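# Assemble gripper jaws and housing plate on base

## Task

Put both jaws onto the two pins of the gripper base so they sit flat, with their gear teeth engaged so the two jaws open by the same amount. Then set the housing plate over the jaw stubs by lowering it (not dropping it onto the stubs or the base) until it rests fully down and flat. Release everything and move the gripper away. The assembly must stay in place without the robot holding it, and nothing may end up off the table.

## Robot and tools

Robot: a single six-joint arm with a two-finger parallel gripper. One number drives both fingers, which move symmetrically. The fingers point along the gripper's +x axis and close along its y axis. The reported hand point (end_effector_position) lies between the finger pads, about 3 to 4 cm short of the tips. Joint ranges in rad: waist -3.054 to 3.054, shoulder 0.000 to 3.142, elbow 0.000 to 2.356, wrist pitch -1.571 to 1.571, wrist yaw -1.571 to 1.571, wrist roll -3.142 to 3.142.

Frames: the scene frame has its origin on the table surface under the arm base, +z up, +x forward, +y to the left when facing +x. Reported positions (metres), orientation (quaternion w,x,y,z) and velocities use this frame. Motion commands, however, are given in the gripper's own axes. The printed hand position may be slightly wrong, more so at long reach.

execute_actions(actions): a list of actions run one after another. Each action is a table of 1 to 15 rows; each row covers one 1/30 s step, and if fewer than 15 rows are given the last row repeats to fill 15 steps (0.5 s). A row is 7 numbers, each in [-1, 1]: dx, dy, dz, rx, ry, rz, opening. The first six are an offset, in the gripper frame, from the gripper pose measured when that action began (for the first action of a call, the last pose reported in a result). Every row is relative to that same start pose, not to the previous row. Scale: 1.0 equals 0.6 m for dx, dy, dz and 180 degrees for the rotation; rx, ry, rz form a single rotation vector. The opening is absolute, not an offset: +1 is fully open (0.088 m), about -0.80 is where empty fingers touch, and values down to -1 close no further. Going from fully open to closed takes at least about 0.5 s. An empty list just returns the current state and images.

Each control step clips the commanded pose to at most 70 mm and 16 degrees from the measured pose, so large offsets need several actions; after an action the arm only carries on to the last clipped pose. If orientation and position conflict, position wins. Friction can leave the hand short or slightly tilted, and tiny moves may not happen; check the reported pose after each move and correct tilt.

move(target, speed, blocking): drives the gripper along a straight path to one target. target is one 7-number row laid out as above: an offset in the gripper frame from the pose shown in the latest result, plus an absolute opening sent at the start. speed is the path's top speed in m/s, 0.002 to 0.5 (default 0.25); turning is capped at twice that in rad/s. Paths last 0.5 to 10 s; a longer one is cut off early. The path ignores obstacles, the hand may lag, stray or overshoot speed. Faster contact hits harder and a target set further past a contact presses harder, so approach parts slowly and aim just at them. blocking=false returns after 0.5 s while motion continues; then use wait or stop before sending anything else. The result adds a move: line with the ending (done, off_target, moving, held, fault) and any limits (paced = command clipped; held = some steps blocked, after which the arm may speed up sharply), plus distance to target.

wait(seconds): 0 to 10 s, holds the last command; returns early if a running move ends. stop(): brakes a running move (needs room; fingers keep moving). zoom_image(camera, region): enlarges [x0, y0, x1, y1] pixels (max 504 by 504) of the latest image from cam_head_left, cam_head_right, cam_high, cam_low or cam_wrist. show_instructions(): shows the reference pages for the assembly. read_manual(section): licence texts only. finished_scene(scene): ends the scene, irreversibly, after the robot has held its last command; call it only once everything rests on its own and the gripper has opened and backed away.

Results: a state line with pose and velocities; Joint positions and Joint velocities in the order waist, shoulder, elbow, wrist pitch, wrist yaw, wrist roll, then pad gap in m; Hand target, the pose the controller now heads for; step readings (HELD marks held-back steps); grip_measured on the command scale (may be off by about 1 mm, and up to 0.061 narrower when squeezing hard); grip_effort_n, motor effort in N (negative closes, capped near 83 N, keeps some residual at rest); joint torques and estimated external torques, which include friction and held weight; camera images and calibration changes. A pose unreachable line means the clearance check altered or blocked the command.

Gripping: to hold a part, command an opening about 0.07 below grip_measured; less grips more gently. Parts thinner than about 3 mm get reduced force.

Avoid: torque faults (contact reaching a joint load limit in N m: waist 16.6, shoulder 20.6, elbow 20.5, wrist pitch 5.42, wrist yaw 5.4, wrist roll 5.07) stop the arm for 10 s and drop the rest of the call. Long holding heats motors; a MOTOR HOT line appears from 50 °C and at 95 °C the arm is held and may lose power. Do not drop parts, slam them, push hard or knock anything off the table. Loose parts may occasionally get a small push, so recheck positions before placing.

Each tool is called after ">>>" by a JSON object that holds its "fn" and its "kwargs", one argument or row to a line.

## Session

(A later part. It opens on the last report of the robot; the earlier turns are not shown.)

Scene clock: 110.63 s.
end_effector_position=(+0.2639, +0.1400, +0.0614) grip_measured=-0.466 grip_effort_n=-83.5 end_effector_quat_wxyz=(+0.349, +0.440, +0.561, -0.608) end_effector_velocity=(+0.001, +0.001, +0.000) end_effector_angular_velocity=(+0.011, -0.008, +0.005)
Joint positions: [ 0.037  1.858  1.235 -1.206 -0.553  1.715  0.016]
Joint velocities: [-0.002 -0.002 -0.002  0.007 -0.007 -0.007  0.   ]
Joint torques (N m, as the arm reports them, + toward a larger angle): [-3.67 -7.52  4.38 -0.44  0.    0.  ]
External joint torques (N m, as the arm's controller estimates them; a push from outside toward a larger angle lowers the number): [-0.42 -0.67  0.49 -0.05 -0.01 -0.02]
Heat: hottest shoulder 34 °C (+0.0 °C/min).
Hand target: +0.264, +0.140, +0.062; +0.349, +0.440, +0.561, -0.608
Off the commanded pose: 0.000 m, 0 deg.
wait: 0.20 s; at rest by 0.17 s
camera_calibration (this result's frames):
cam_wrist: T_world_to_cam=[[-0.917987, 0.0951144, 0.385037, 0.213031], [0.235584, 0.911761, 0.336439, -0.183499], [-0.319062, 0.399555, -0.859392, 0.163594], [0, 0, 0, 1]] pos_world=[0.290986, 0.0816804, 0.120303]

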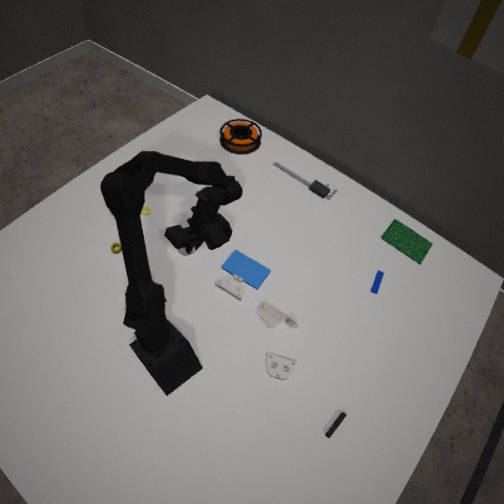

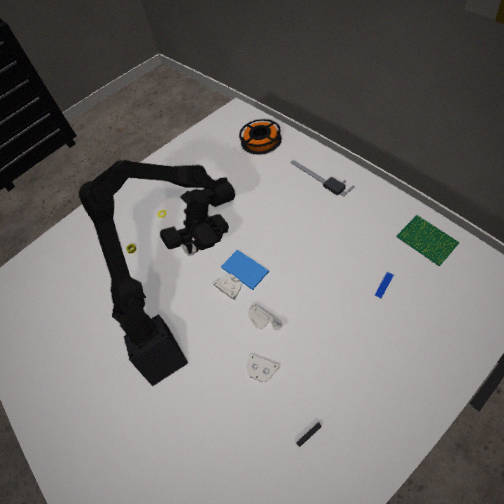

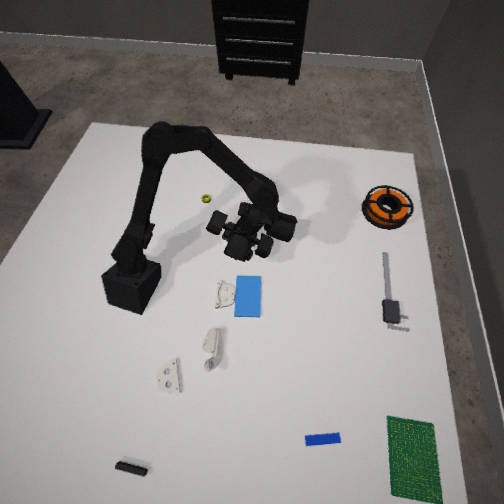

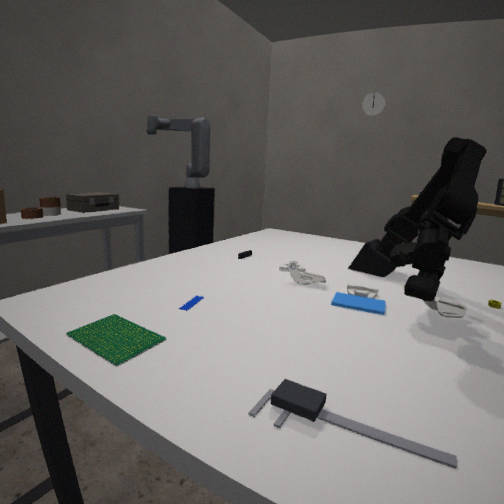

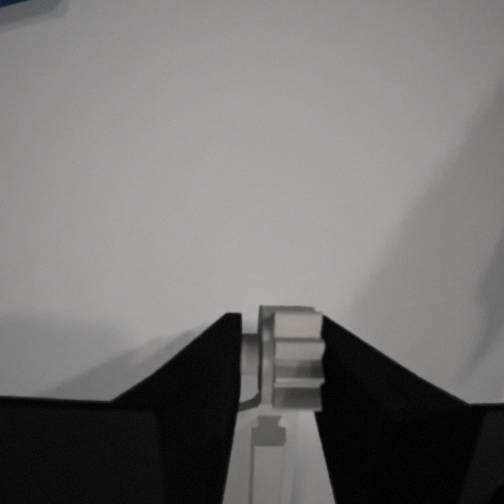

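>>> {"fn": "execute_actions", "kwargs": {
  "actions": [
    [[-0.0074,0.0006,0,0,0,0,-0.55],[-0.0142,-0.0004,0,0,0,0,-0.55],[-0.021,-0.0013,0,0,0,0.0028,-0.55],[-0.0263,-0.0016,0,0,0,0.0083,-0.55],[-0.0316,-0.002,0,0,0,0.0167,-0.55],[-0.0353,-0.0017,0,0,0,0.0278,-0.55],[-0.0374,-0.0008,0,0,0,0.0417,-0.55],[-0.0396,0.0002,0,0,0,0.0583,-0.55],[-0.0402,0.0017,0,0,0,0.075,-0.55],[-0.0409,0.0032,0,0,0,0.0917,-0.55],[-0.0415,0.0048,0,0,0,0.1083,-0.55],[-0.0421,0.0063,0,0,0,0.125,-0.55],[-0.0427,0.0079,0,0,0,0.1417,-0.55],[-0.0434,0.0094,0,0,0,0.1583,-0.55],[-0.044,0.011,0,0,0,0.175,-0.55]],
    [[-0.004,0.008,0,0,0,0.0667,-0.55],[-0.003,0.009,0,0,0,0.0833,-0.55],[-0.002,0.01,0,0,0,0.1,-0.55],[-0.001,0.011,0,0,0,0.1167,-0.55],[0,0.012,0,0,0,0.1333,-0.55],[0.002,0.013,0,0,0,0.15,-0.55],[0.004,0.014,0,0,0,0.1667,-0.55],[0.006,0.015,0,0,0,0.1833,-0.55],[0.008,0.016,0,0,0,0.2,-0.55],[0.01,0.017,0,0,0,0.2167,-0.55],[0.012,0.018,0,0,0,0.2306,-0.55],[0.014,0.019,0,0,0,0.2417,-0.55],[0.015,0.02,0,0,0,0.2528,-0.55],[0.016,0.02,0,0,0,0.2583,-0.55],[0.016,0.02,0,0,0,0.2639,-0.55]]
  ]
}}

>>> {"fn": "wait", "kwargs": {
  "seconds": 0.3
}}

Scene clock: 134.87 s.
end_effector_position=(+0.2927, +0.1367, +0.0766) grip_measured=-0.466 grip_effort_n=-83.5 end_effector_quat_wxyz=(+0.619, +0.667, +0.250, -0.331) end_effector_velocity=(-0.012, -0.014, -0.047) end_effector_angular_velocity=(-0.186, -0.867, -0.057)
Joint positions: [0.264 1.2   0.47  0.012 0.04  2.268 0.016]
Joint velocities: [ 0.535 -0.046 -0.716  1.282  1.033  0.315  0.   ]
Joint torques (N m, as the arm reports them, + toward a larger angle): [-1.86 -5.75  4.58  1.25  0.42  0.07]
External joint torques (N m, as the arm's controller estimates them; a push from outside toward a larger angle lowers the number): [-0.05 -1.68 -0.48  0.07  0.06  0.1 ]
External joint torques at the end of the 1st action: [ 0.02 -2.19 -0.62  0.09  0.08  0.11]
Heat: hottest shoulder 36 °C (+2.0 °C/min).
Hand target: +0.292, +0.136, +0.076; +0.630, +0.680, +0.219, -0.305
Off the commanded pose: 0.002 m, 7 deg.
Step readings (end_effector_position; steps 1 to 15: 1st action; 16 to 30: 2nd action):
0: (+0.2639, +0.1400, +0.0614)
1: (+0.2638, +0.1400, +0.0617)
2: (+0.2635, +0.1401, +0.0626)
4: (+0.2630, +0.1395, +0.0655)
8: (+0.2707, +0.1373, +0.0737)
15: (+0.2811, +0.1375, +0.0840)
16: (+0.2821, +0.1375, +0.0843)
17: (+0.2835, +0.1374, +0.0848)
19: (+0.2882, +0.1371, +0.0862)
23: (+0.2916, +0.1373, +0.0855)
30: end_effector_position above
camera_calibration (this result's frames):
cam_wrist: T_world_to_cam=[[-0.754511, 0.0790791, -0.651506, 0.267668], [-0.113524, 0.962023, 0.248242, -0.0903089], [0.646394, 0.261263, -0.716879, -0.0874062], [0, 0, 0, 1]] pos_world=[0.248205, 0.0885483, 0.134146]

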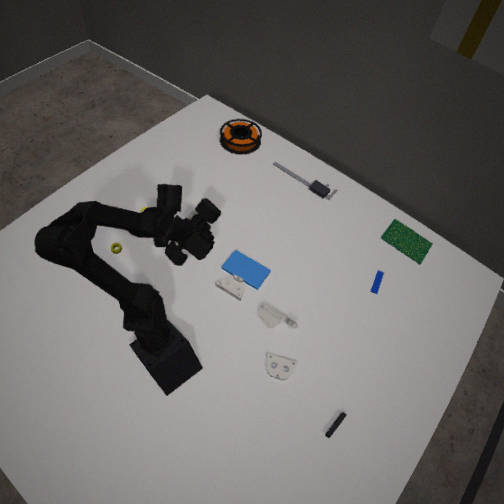

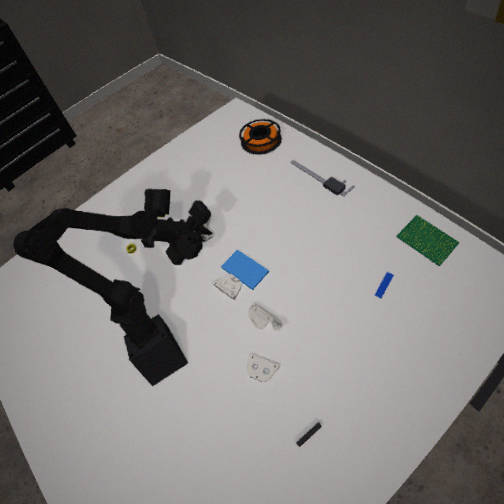

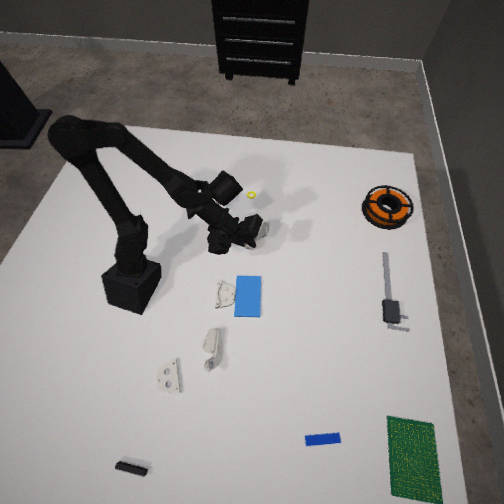

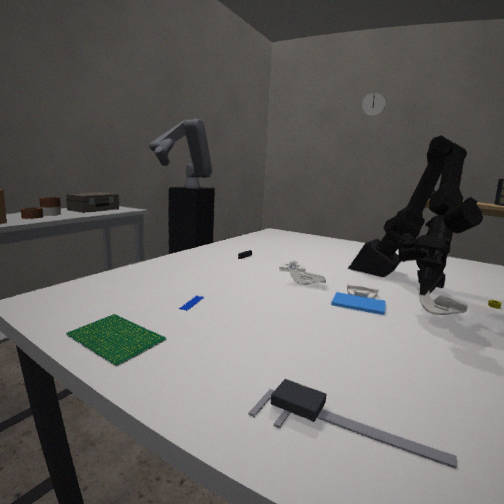

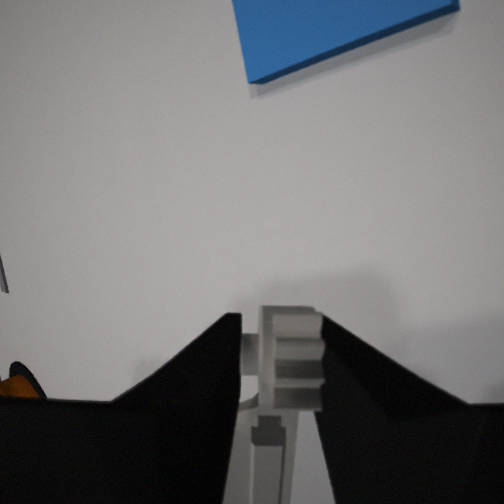

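Scene clock: 135.17 s.
end_effector_position=(+0.2934, +0.1364, +0.0757) grip_measured=-0.466 grip_effort_n=-83.5 end_effector_quat_wxyz=(+0.630, +0.678, +0.222, -0.307) end_effector_velocity=(+0.003, +0.003, +0.005) end_effector_angular_velocity=(+0.008, -0.040, +0.003)
Joint positions: [0.304 1.196 0.416 0.121 0.124 2.293 0.016]
Joint velocities: [ 0.007 -0.007 -0.007  0.037  0.022  0.007 -0.   ]
Joint torques (N m, as the arm reports them, + toward a larger angle): [-1.5  -5.66  4.01  1.21  0.45  0.09]
External joint torques (N m, as the arm's controller estimates them; a push from outside toward a larger angle lowers the number): [ 0.09 -1.74 -0.57  0.07  0.08  0.13]
Heat: hottest shoulder 36 °C (+2.0 °C/min).
Hand target: +0.292, +0.136, +0.076; +0.630, +0.680, +0.219, -0.305
Off the commanded pose: 0.001 m, 2 deg.
wait: 0.30 s; no rest
camera_calibration (this result's frames):
cam_wrist: T_world_to_cam=[[-0.699227, 0.0771119, -0.710729, 0.256187], [-0.127547, 0.964759, 0.230157, -0.0845974], [0.703429, 0.251584, -0.66475, -0.107735], [0, 0, 0, 1]] pos_world=[0.244127, 0.0889653, 0.129934]

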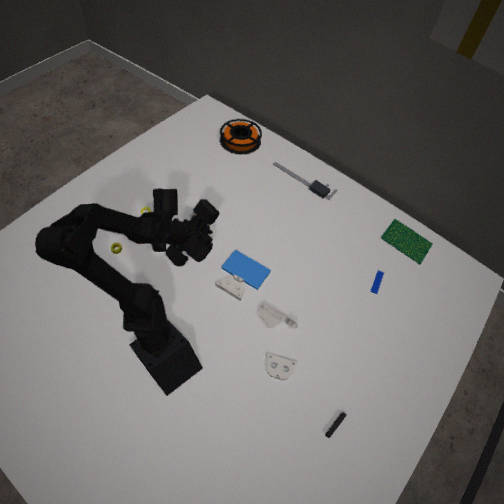

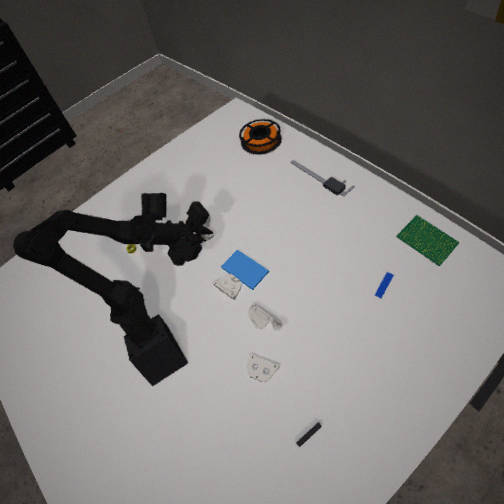

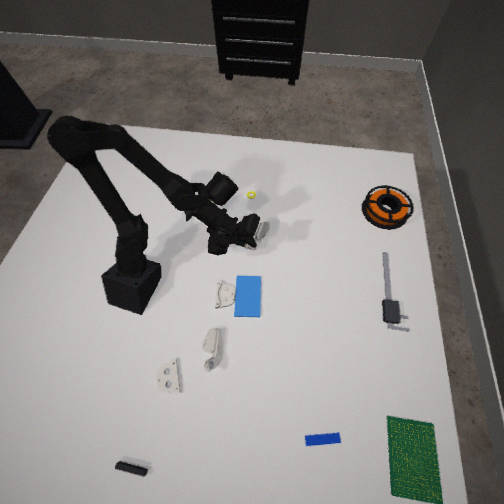

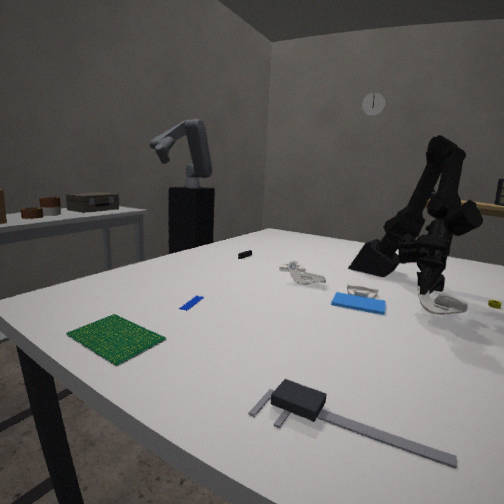

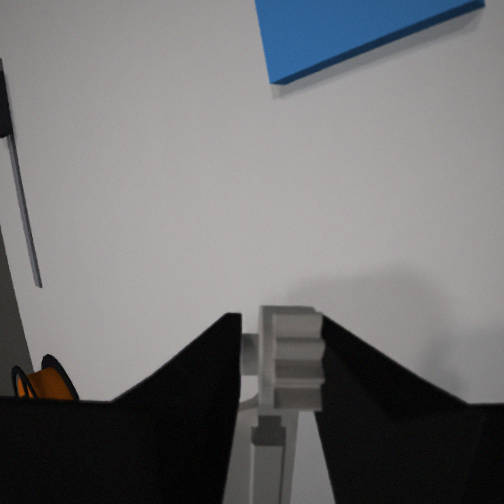

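>>> {"fn": "execute_actions", "kwargs": {
  "actions": [
    [[0.003,-0.0031,0,0,0,0.002,-0.55],[0.006,-0.0062,0,0,0,0.003,-0.55],[0.0085,-0.0088,0,0,0,0.004,-0.55],[0.011,-0.0113,0,0,0,0.005,-0.55],[0.0135,-0.0139,0,0,0,0.006,-0.55],[0.016,-0.0165,0,0,0,0.007,-0.55],[0.018,-0.0186,0,0,0,0.008,-0.55],[0.02,-0.0206,0,0,0,0.008,-0.55],[0.0215,-0.0222,0,0,0,0.008,-0.55],[0.023,-0.0237,0,0,0,0.008,-0.55],[0.024,-0.0248,0,0,0,0.008,-0.55]]
  ]
}}

>>> {"fn": "zoom_image", "kwargs": {
  "camera": "cam_low",
  "region": [390, 250, 490, 330]
}}

Scene clock: 138.40 s.
end_effector_position=(+0.2952, +0.1397, +0.0596) grip_measured=-0.466 grip_effort_n=-83.5 end_effector_quat_wxyz=(+0.634, +0.682, +0.215, -0.294) end_effector_velocity=(+0.007, +0.003, -0.003) end_effector_angular_velocity=(+0.017, -0.029, +0.005)
Joint positions: [0.354 1.28  0.379 0.267 0.177 2.317 0.016]
Joint velocities: [ 0.002  0.046 -0.002  0.081  0.007  0.007 -0.   ]
Joint torques (N m, as the arm reports them, + toward a larger angle): [-1.63 -3.51  3.77  1.29  0.46  0.06]
External joint torques (N m, as the arm's controller estimates them; a push from outside toward a larger angle lowers the number): [ 0.03  0.74 -0.47  0.1   0.08  0.11]
Heat: hottest shoulder 35 °C (+0.0 °C/min).
Hand target: +0.293, +0.137, +0.055; +0.634, +0.680, +0.213, -0.299
Off the commanded pose: 0.006 m, 1 deg.
Step readings (end_effector_position):
0: (+0.2933, +0.1363, +0.0757)
1: (+0.2936, +0.1365, +0.0760)
2: (+0.2942, +0.1372, +0.0764)
4: (+0.2960, +0.1396, +0.0763)
8: (+0.2957, +0.1404, +0.0690)
15: end_effector_position above
camera_calibration (this result's frames):
cam_wrist: T_world_to_cam=[[-0.677064, 0.0731342, -0.732282, 0.241019], [-0.142238, 0.963282, 0.227717, -0.0791487], [0.722048, 0.258338, -0.641801, -0.128383], [0, 0, 0, 1]] pos_world=[0.244626, 0.0917819, 0.112121]

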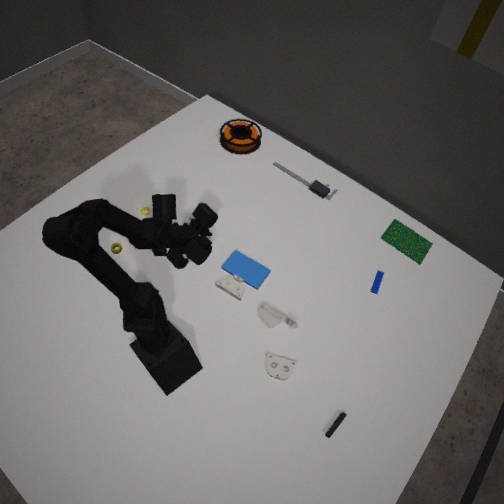

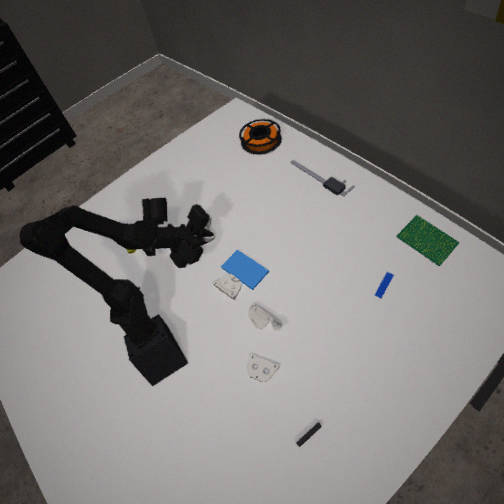

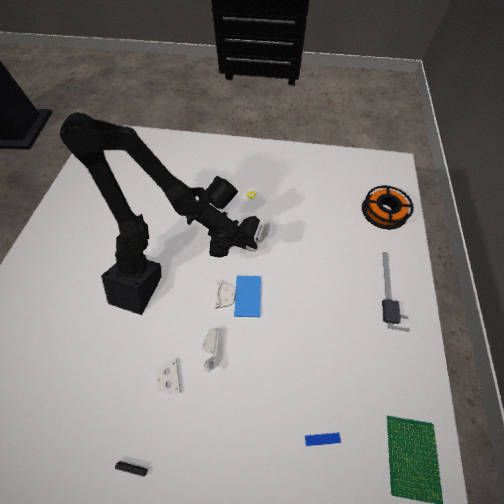

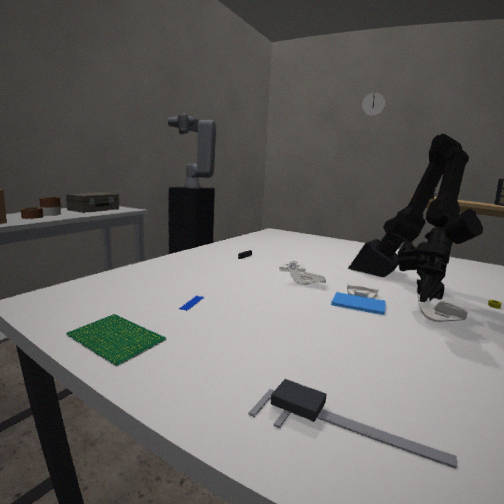

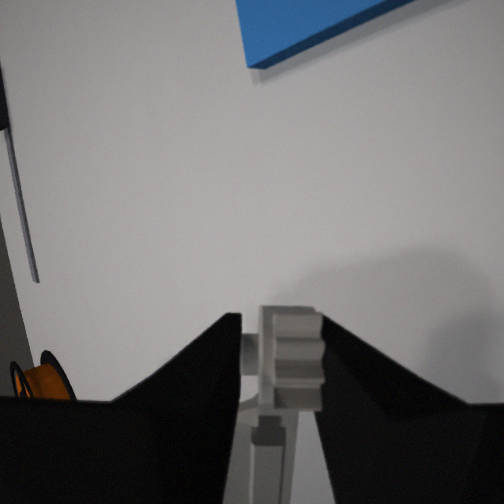

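Region (390, 250, 490, 330) of cam_low's 504x504 image, scaled by 5.040, with more detail than that image has; it fills the top 403 rows of this view, and the rest is white.

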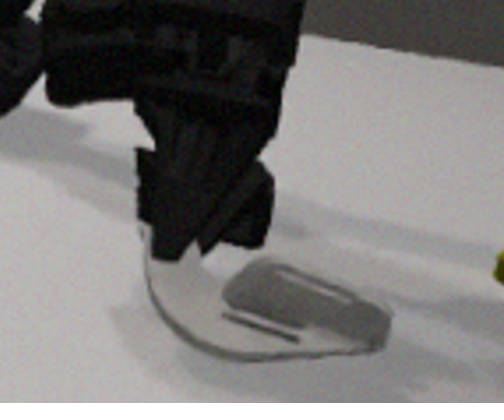

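>>> {"fn": "execute_actions", "kwargs": {
  "actions": [
    [[0.0035,-0.0085,0.0052,0,0,0,-0.55],[0.0042,-0.0093,0.0052,0,0,0,-0.55],[0.005,-0.0101,0.0052,0,0,0,-0.55],[0.0057,-0.0109,0.0052,0,0,0,-0.55],[0.0064,-0.0117,0.0052,0,0,0,-0.55],[0.0071,-0.0125,0.0052,0,0,0,-0.55],[0.0078,-0.0132,0.0052,0,0,0,-0.55],[0.0084,-0.0139,0.0052,0,0,0,-0.55],[0.009,-0.0146,0.0052,0,0,0,-0.55],[0.0096,-0.0152,0.0052,0,0,0,-0.55],[0.0102,-0.0158,0.0052,0,0,0,-0.55],[0.0107,-0.0164,0.0052,0,0,0,-0.55],[0.0112,-0.0169,0.0052,0,0,0,-0.55],[0.0116,-0.0173,0.0052,0,0,0,-0.55],[0.0118,-0.0175,0.0052,0,0,0,-0.55]]
  ]
}}

>>> {"fn": "zoom_image", "kwargs": {
  "camera": "cam_low",
  "region": [390, 250, 490, 330]
}}

Scene clock: 143.23 s.
end_effector_position=(+0.2954, +0.1403, +0.0522) grip_measured=-0.466 grip_effort_n=-83.5 end_effector_quat_wxyz=(+0.634, +0.685, +0.215, -0.287) end_effector_velocity=(+0.000, +0.003, -0.012) end_effector_angular_velocity=(-0.001, +0.014, +0.023)
Joint positions: [0.367 1.32  0.359 0.339 0.185 2.323 0.016]
Joint velocities: [ 0.017  0.061 -0.007  0.066 -0.007 -0.007 -0.   ]
Joint torques (N m, as the arm reports them, + toward a larger angle): [-1.62 -3.48  3.48  1.26  0.47  0.05]
External joint torques (N m, as the arm's controller estimates them; a push from outside toward a larger angle lowers the number): [ 0.06  0.83 -0.49  0.06  0.08  0.1 ]
Heat: hottest shoulder 34 °C (+0.0 °C/min).
Hand target: +0.293, +0.137, +0.047; +0.634, +0.682, +0.215, -0.294
Off the commanded pose: 0.007 m, 1 deg.
Step readings (end_effector_position):
0: (+0.2959, +0.1400, +0.0597)
1: (+0.2959, +0.1402, +0.0596)
2: (+0.2961, +0.1403, +0.0597)
4: (+0.2959, +0.1405, +0.0589)
8: (+0.2953, +0.1403, +0.0559)
15: end_effector_position above
camera_calibration (this result's frames):
cam_wrist: T_world_to_cam=[[-0.670397, 0.072682, -0.738434, 0.234181], [-0.152219, 0.960553, 0.232738, -0.0749776], [0.726221, 0.26843, -0.632889, -0.136576], [0, 0, 0, 1]] pos_world=[0.244766, 0.0916605, 0.10394]

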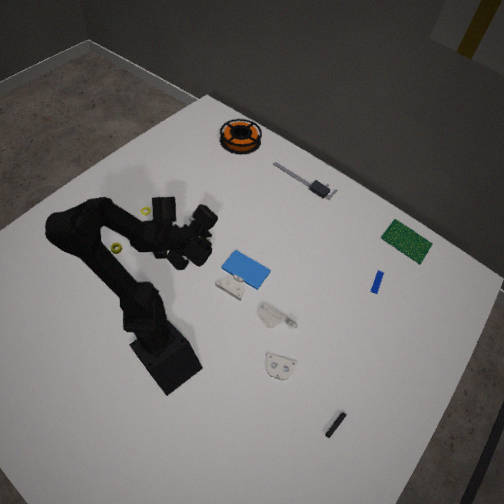

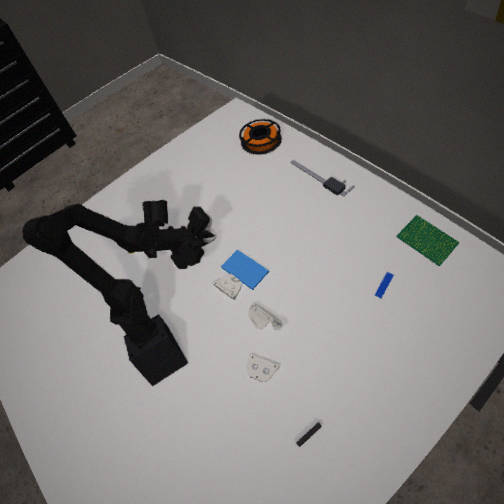

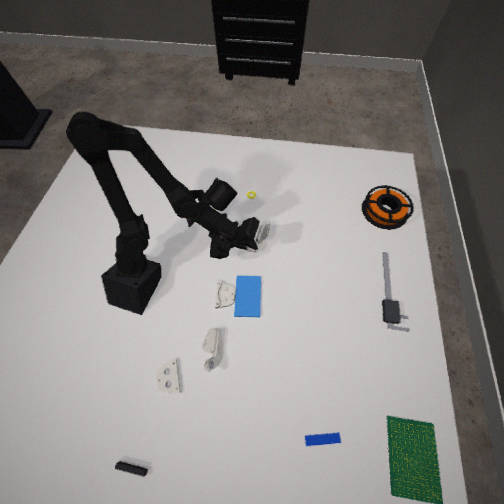

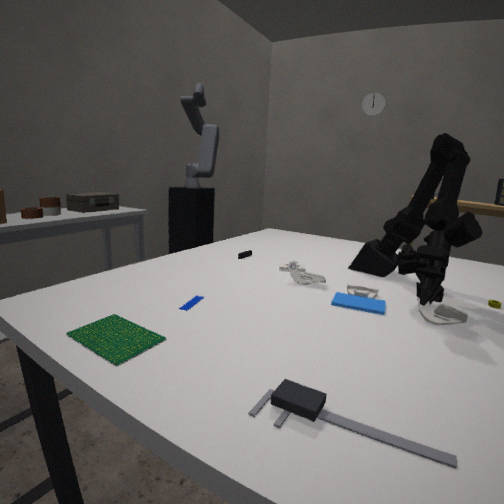

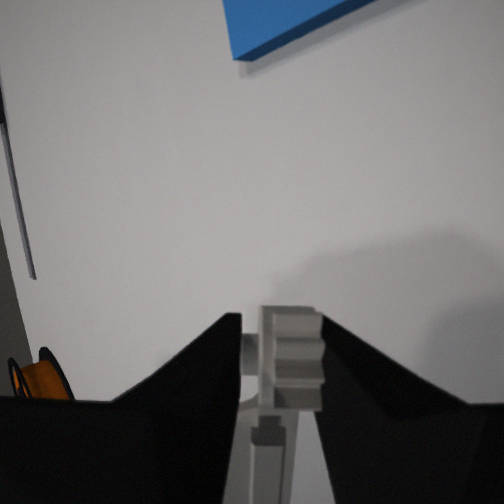

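Region (390, 250, 490, 330) of cam_low's 504x504 image, scaled by 5.040, with more detail than that image has; it fills the top 403 rows of this view, and the rest is white.

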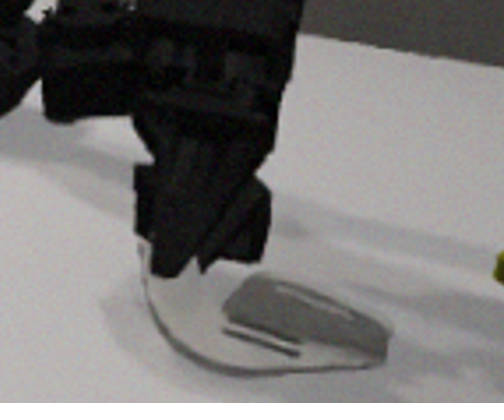

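>>> {"fn": "execute_actions", "kwargs": {
  "actions": [
    [[0.0036,-0.0091,0.006,0,-0.0036,-0.0032,-0.55],[0.004,-0.0095,0.006,0,-0.0036,-0.0032,-0.55],[0.0044,-0.01,0.006,0,-0.0036,-0.0032,-0.55],[0.0048,-0.0104,0.006,0,-0.0036,-0.0032,-0.55],[0.0052,-0.0109,0.006,0,-0.0036,-0.0032,-0.55],[0.0056,-0.0113,0.006,0,-0.0036,-0.0032,-0.55],[0.006,-0.0118,0.006,0,-0.0036,-0.0032,-0.55],[0.0064,-0.0122,0.006,0,-0.0036,-0.0032,-0.55],[0.0068,-0.0127,0.006,0,-0.0036,-0.0032,-0.55],[0.0072,-0.0131,0.006,0,-0.0036,-0.0032,-0.55]]
  ]
}}

>>> {"fn": "zoom_image", "kwargs": {
  "camera": "cam_low",
  "region": [390, 250, 490, 330]
}}

Scene clock: 147.47 s.
end_effector_position=(+0.2968, +0.1410, +0.0495) grip_measured=-0.466 grip_effort_n=-83.5 end_effector_quat_wxyz=(+0.634, +0.687, +0.213, -0.285) end_effector_velocity=(-0.002, -0.000, -0.003) end_effector_angular_velocity=(+0.004, +0.015, -0.003)
Joint positions: [0.373 1.342 0.358 0.367 0.193 2.328 0.016]
Joint velocities: [ 0.002  0.002 -0.002 -0.007 -0.007  0.007  0.   ]
Joint torques (N m, as the arm reports them, + toward a larger angle): [-1.5  -3.22  3.29  1.13  0.36  0.04]
External joint torques (N m, as the arm's controller estimates them; a push from outside toward a larger angle lowers the number): [ 0.18  1.06 -0.47 -0.03 -0.02  0.08]
Heat: hottest shoulder 34 °C (+0.0 °C/min).
Hand target: +0.293, +0.137, +0.044; +0.634, +0.682, +0.215, -0.294
Off the commanded pose: 0.008 m, 1 deg.
Step readings (end_effector_position):
0: (+0.2955, +0.1404, +0.0515)
1: (+0.2955, +0.1404, +0.0515)
2: (+0.2956, +0.1404, +0.0513)
4: (+0.2957, +0.1405, +0.0509)
8: (+0.2960, +0.1407, +0.0499)
15: end_effector_position above
camera_calibration (this result's frames):
cam_wrist: T_world_to_cam=[[-0.665977, 0.0749911, -0.742193, 0.231557], [-0.152835, 0.960112, 0.23415, -0.0745868], [0.730148, 0.269371, -0.627952, -0.141034], [0, 0, 0, 1]] pos_world=[0.245788, 0.0922376, 0.100761]

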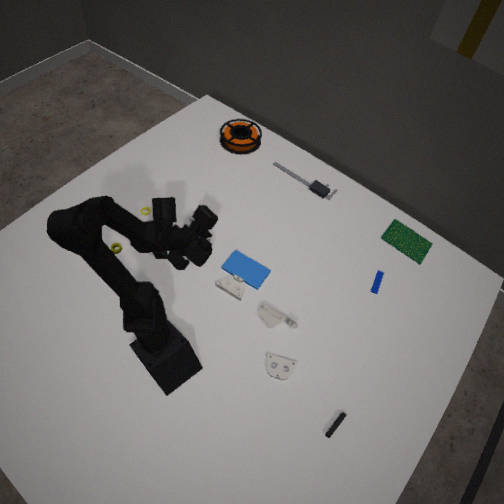

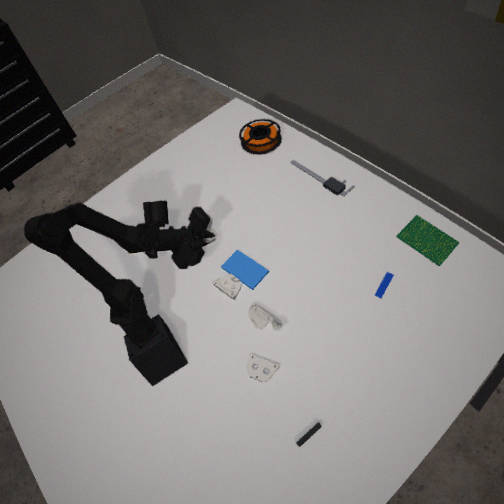

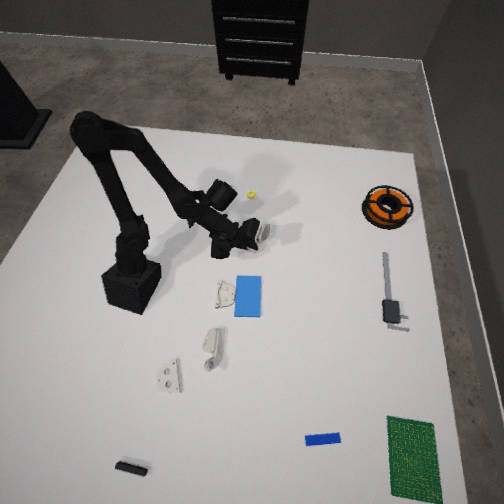

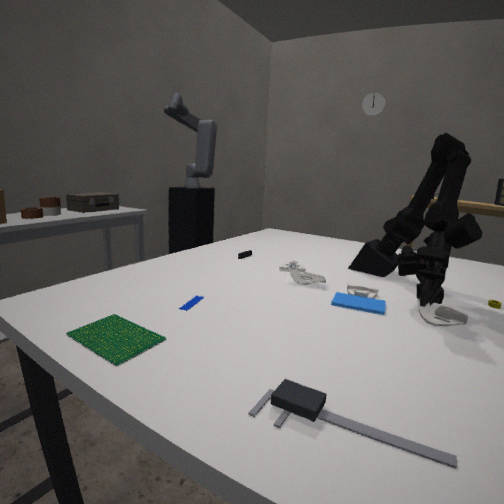

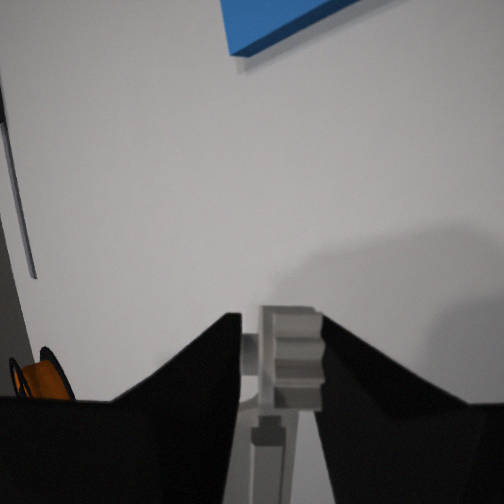

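Region (390, 250, 490, 330) of cam_low's 504x504 image, scaled by 5.040, with more detail than that image has; it fills the top 403 rows of this view, and the rest is white.

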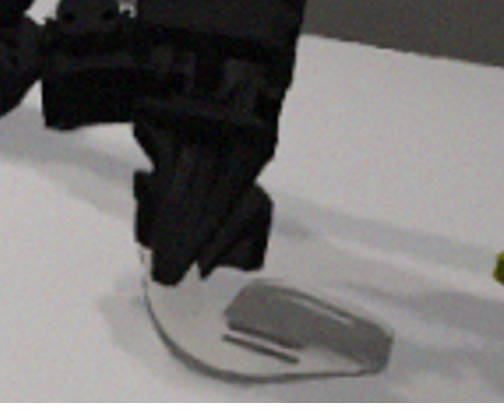

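>>> {"fn": "execute_actions", "kwargs": {
  "actions": [
    [[0,0,0,0,0,0,-0.47],[0,0,0,0,0,0,-0.43],[0,0,0,0,0,0,-0.4],[0,0,0,0,0,0,-0.37],[0,0,0,0,0,0,-0.33],[0,0,0,0,0,0,-0.29],[0,0,0,0,0,0,-0.24],[0,0,0,0,0,0,-0.19],[0,0,0,0,0,0,-0.14],[0,0,0,0,0,0,-0.09],[0,0,0,0,0,0,-0.04],[0,0,0,0,0,0,0.01],[0,0,0,0,0,0,0.06],[0,0,0,0,0,0,0.11],[0,0,0,0,0,0,0.16]]
  ]
}}

>>> {"fn": "zoom_image", "kwargs": {
  "camera": "cam_low",
  "region": [390, 250, 490, 330]
}}

Scene clock: 151.13 s.
end_effector_position=(+0.2968, +0.1411, +0.0493) grip_measured=+0.034 grip_effort_n=12.8 end_effector_quat_wxyz=(+0.634, +0.687, +0.213, -0.285) end_effector_velocity=(+0.001, +0.002, +0.002) end_effector_angular_velocity=(+0.005, -0.006, +0.011)
Joint positions: [0.374 1.342 0.358 0.368 0.193 2.329 0.041]
Joint velocities: [-0.002 -0.007 -0.002  0.007 -0.007 -0.007  0.073]
Joint torques (N m, as the arm reports them, + toward a larger angle): [-1.89 -4.81  4.29  1.01  0.32 -0.07]
External joint torques (N m, as the arm's controller estimates them; a push from outside toward a larger angle lowers the number): [-0.2  -0.51  0.55 -0.16 -0.06 -0.02]
Heat: hottest shoulder 33 °C (-1.0 °C/min).
Hand target: +0.297, +0.141, +0.049; +0.634, +0.686, +0.214, -0.285
Off the commanded pose: 0.000 m, 0 deg.
Step readings (end_effector_position):
0: (+0.2968, +0.1411, +0.0493)
1: (+0.2968, +0.1411, +0.0493)
2: (+0.2968, +0.1411, +0.0493)
4: (+0.2968, +0.1411, +0.0493)
8: (+0.2968, +0.1411, +0.0493)
15: end_effector_position above
camera_calibration (this result's frames):
cam_wrist: T_world_to_cam=[[-0.66609, 0.0751641, -0.742074, 0.231441], [-0.152885, 0.960026, 0.234471, -0.0746235], [0.730034, 0.269631, -0.627972, -0.141153], [0, 0, 0, 1]] pos_world=[0.245798, 0.0923037, 0.100603]

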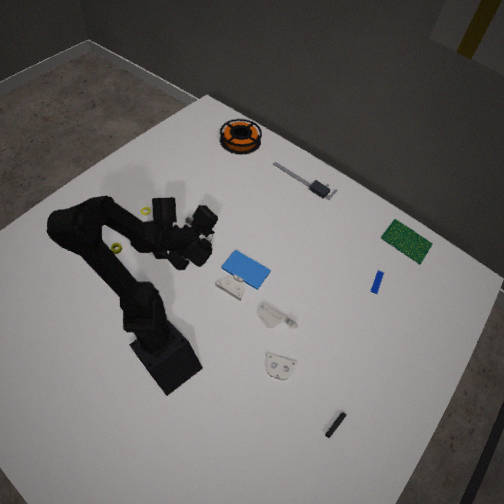

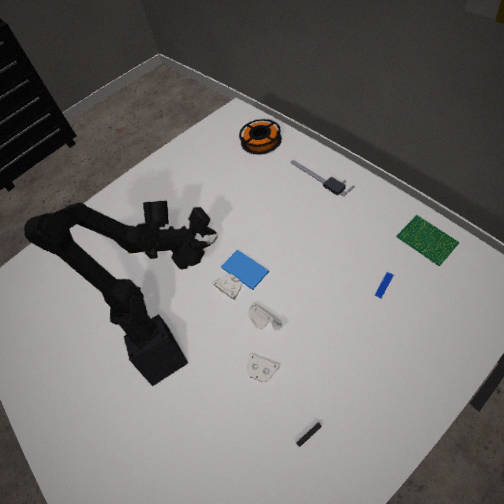

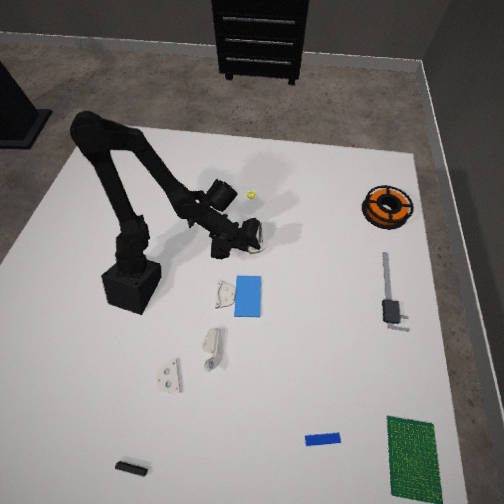

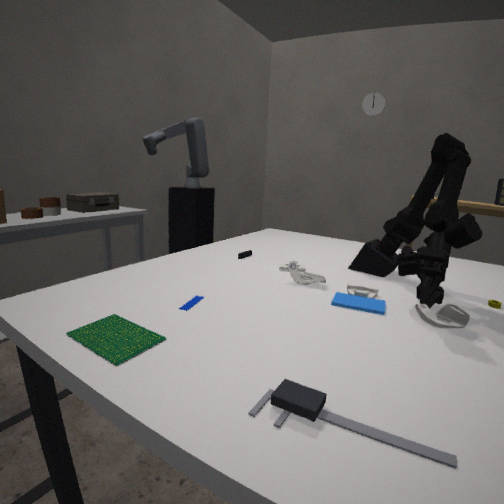

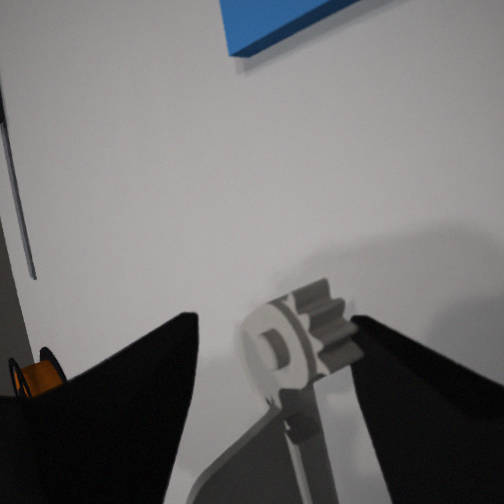

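Region (390, 250, 490, 330) of cam_low's 504x504 image, scaled by 5.040, with more detail than that image has; it fills the top 403 rows of this view, and the rest is white.

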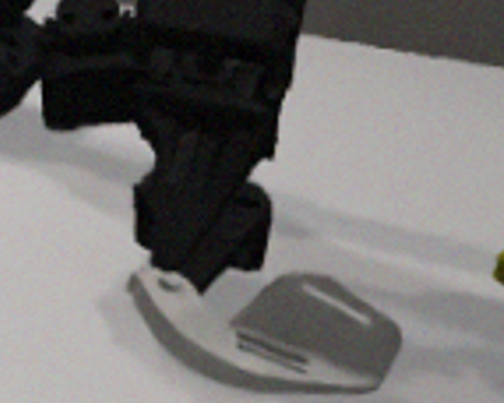

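The jaw is following down. Check the state.

>>> {"fn": "execute_actions", "kwargs": {
  "actions": []
}}

>>> {"fn": "zoom_image", "kwargs": {
  "camera": "cam_low",
  "region": [390, 260, 490, 340]
}}

Scene clock: 152.37 s.
end_effector_position=(+0.2968, +0.1411, +0.0493) grip_measured=+0.157 grip_effort_n=12.3 end_effector_quat_wxyz=(+0.634, +0.687, +0.213, -0.285) end_effector_velocity=(-0.000, +0.000, -0.001) end_effector_angular_velocity=(-0.000, +0.002, +0.008)
Joint positions: [0.374 1.342 0.358 0.368 0.193 2.329 0.047]
Joint velocities: [-0.002  0.002 -0.002  0.007 -0.007 -0.007 -0.   ]
Joint torques (N m, as the arm reports them, + toward a larger angle): [-1.9  -4.82  4.26  1.    0.32 -0.07]
External joint torques (N m, as the arm's controller estimates them; a push from outside toward a larger angle lowers the number): [-0.21 -0.5   0.43 -0.19 -0.06 -0.02]
Heat: hottest shoulder 33 °C (-1.0 °C/min).
Hand target: +0.297, +0.141, +0.049; +0.634, +0.686, +0.214, -0.285
Off the commanded pose: 0.000 m, 0 deg.
camera_calibration (this result's frames):
cam_wrist: T_world_to_cam=[[-0.66609, 0.0751641, -0.742074, 0.231441], [-0.152885, 0.960026, 0.234471, -0.0746235], [0.730034, 0.269631, -0.627972, -0.141153], [0, 0, 0, 1]] pos_world=[0.245798, 0.0923037, 0.100603]

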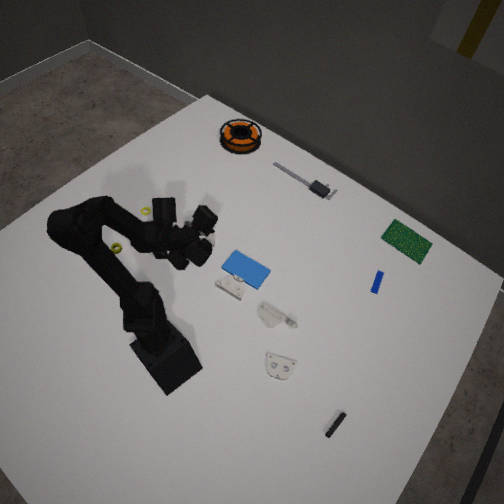

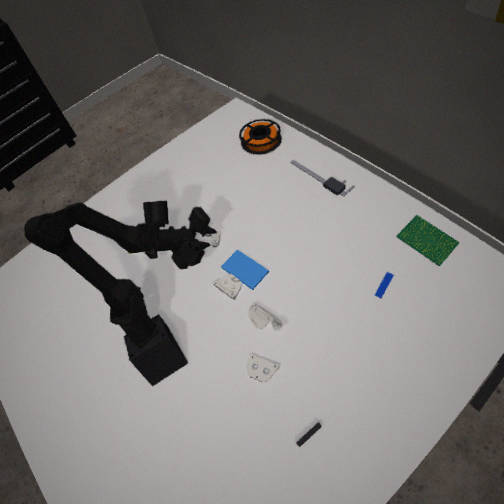

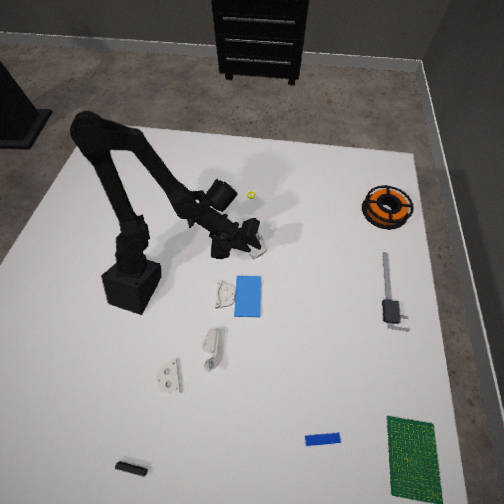

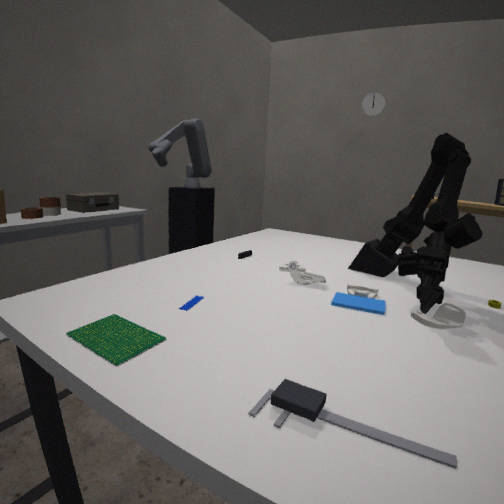

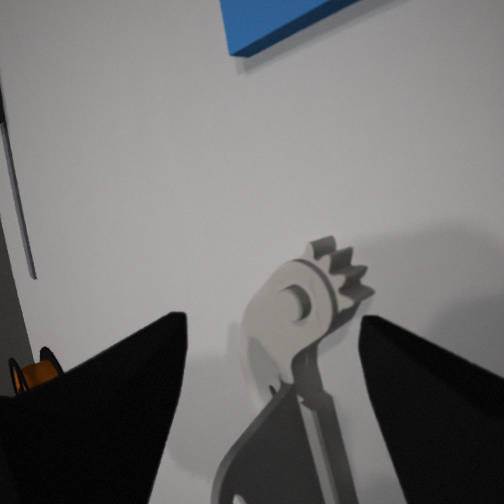

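Region (390, 260, 490, 340) of cam_low's 504x504 image, scaled by 5.040, with more detail than that image has; it fills the top 403 rows of this view, and the rest is white.

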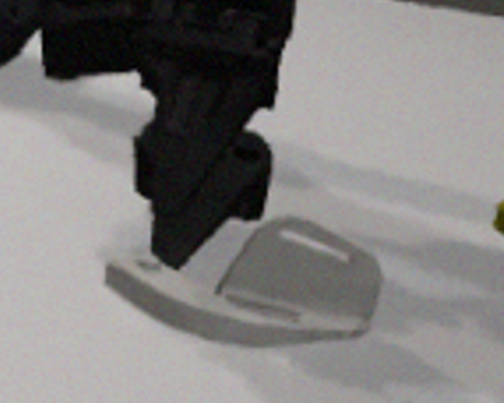

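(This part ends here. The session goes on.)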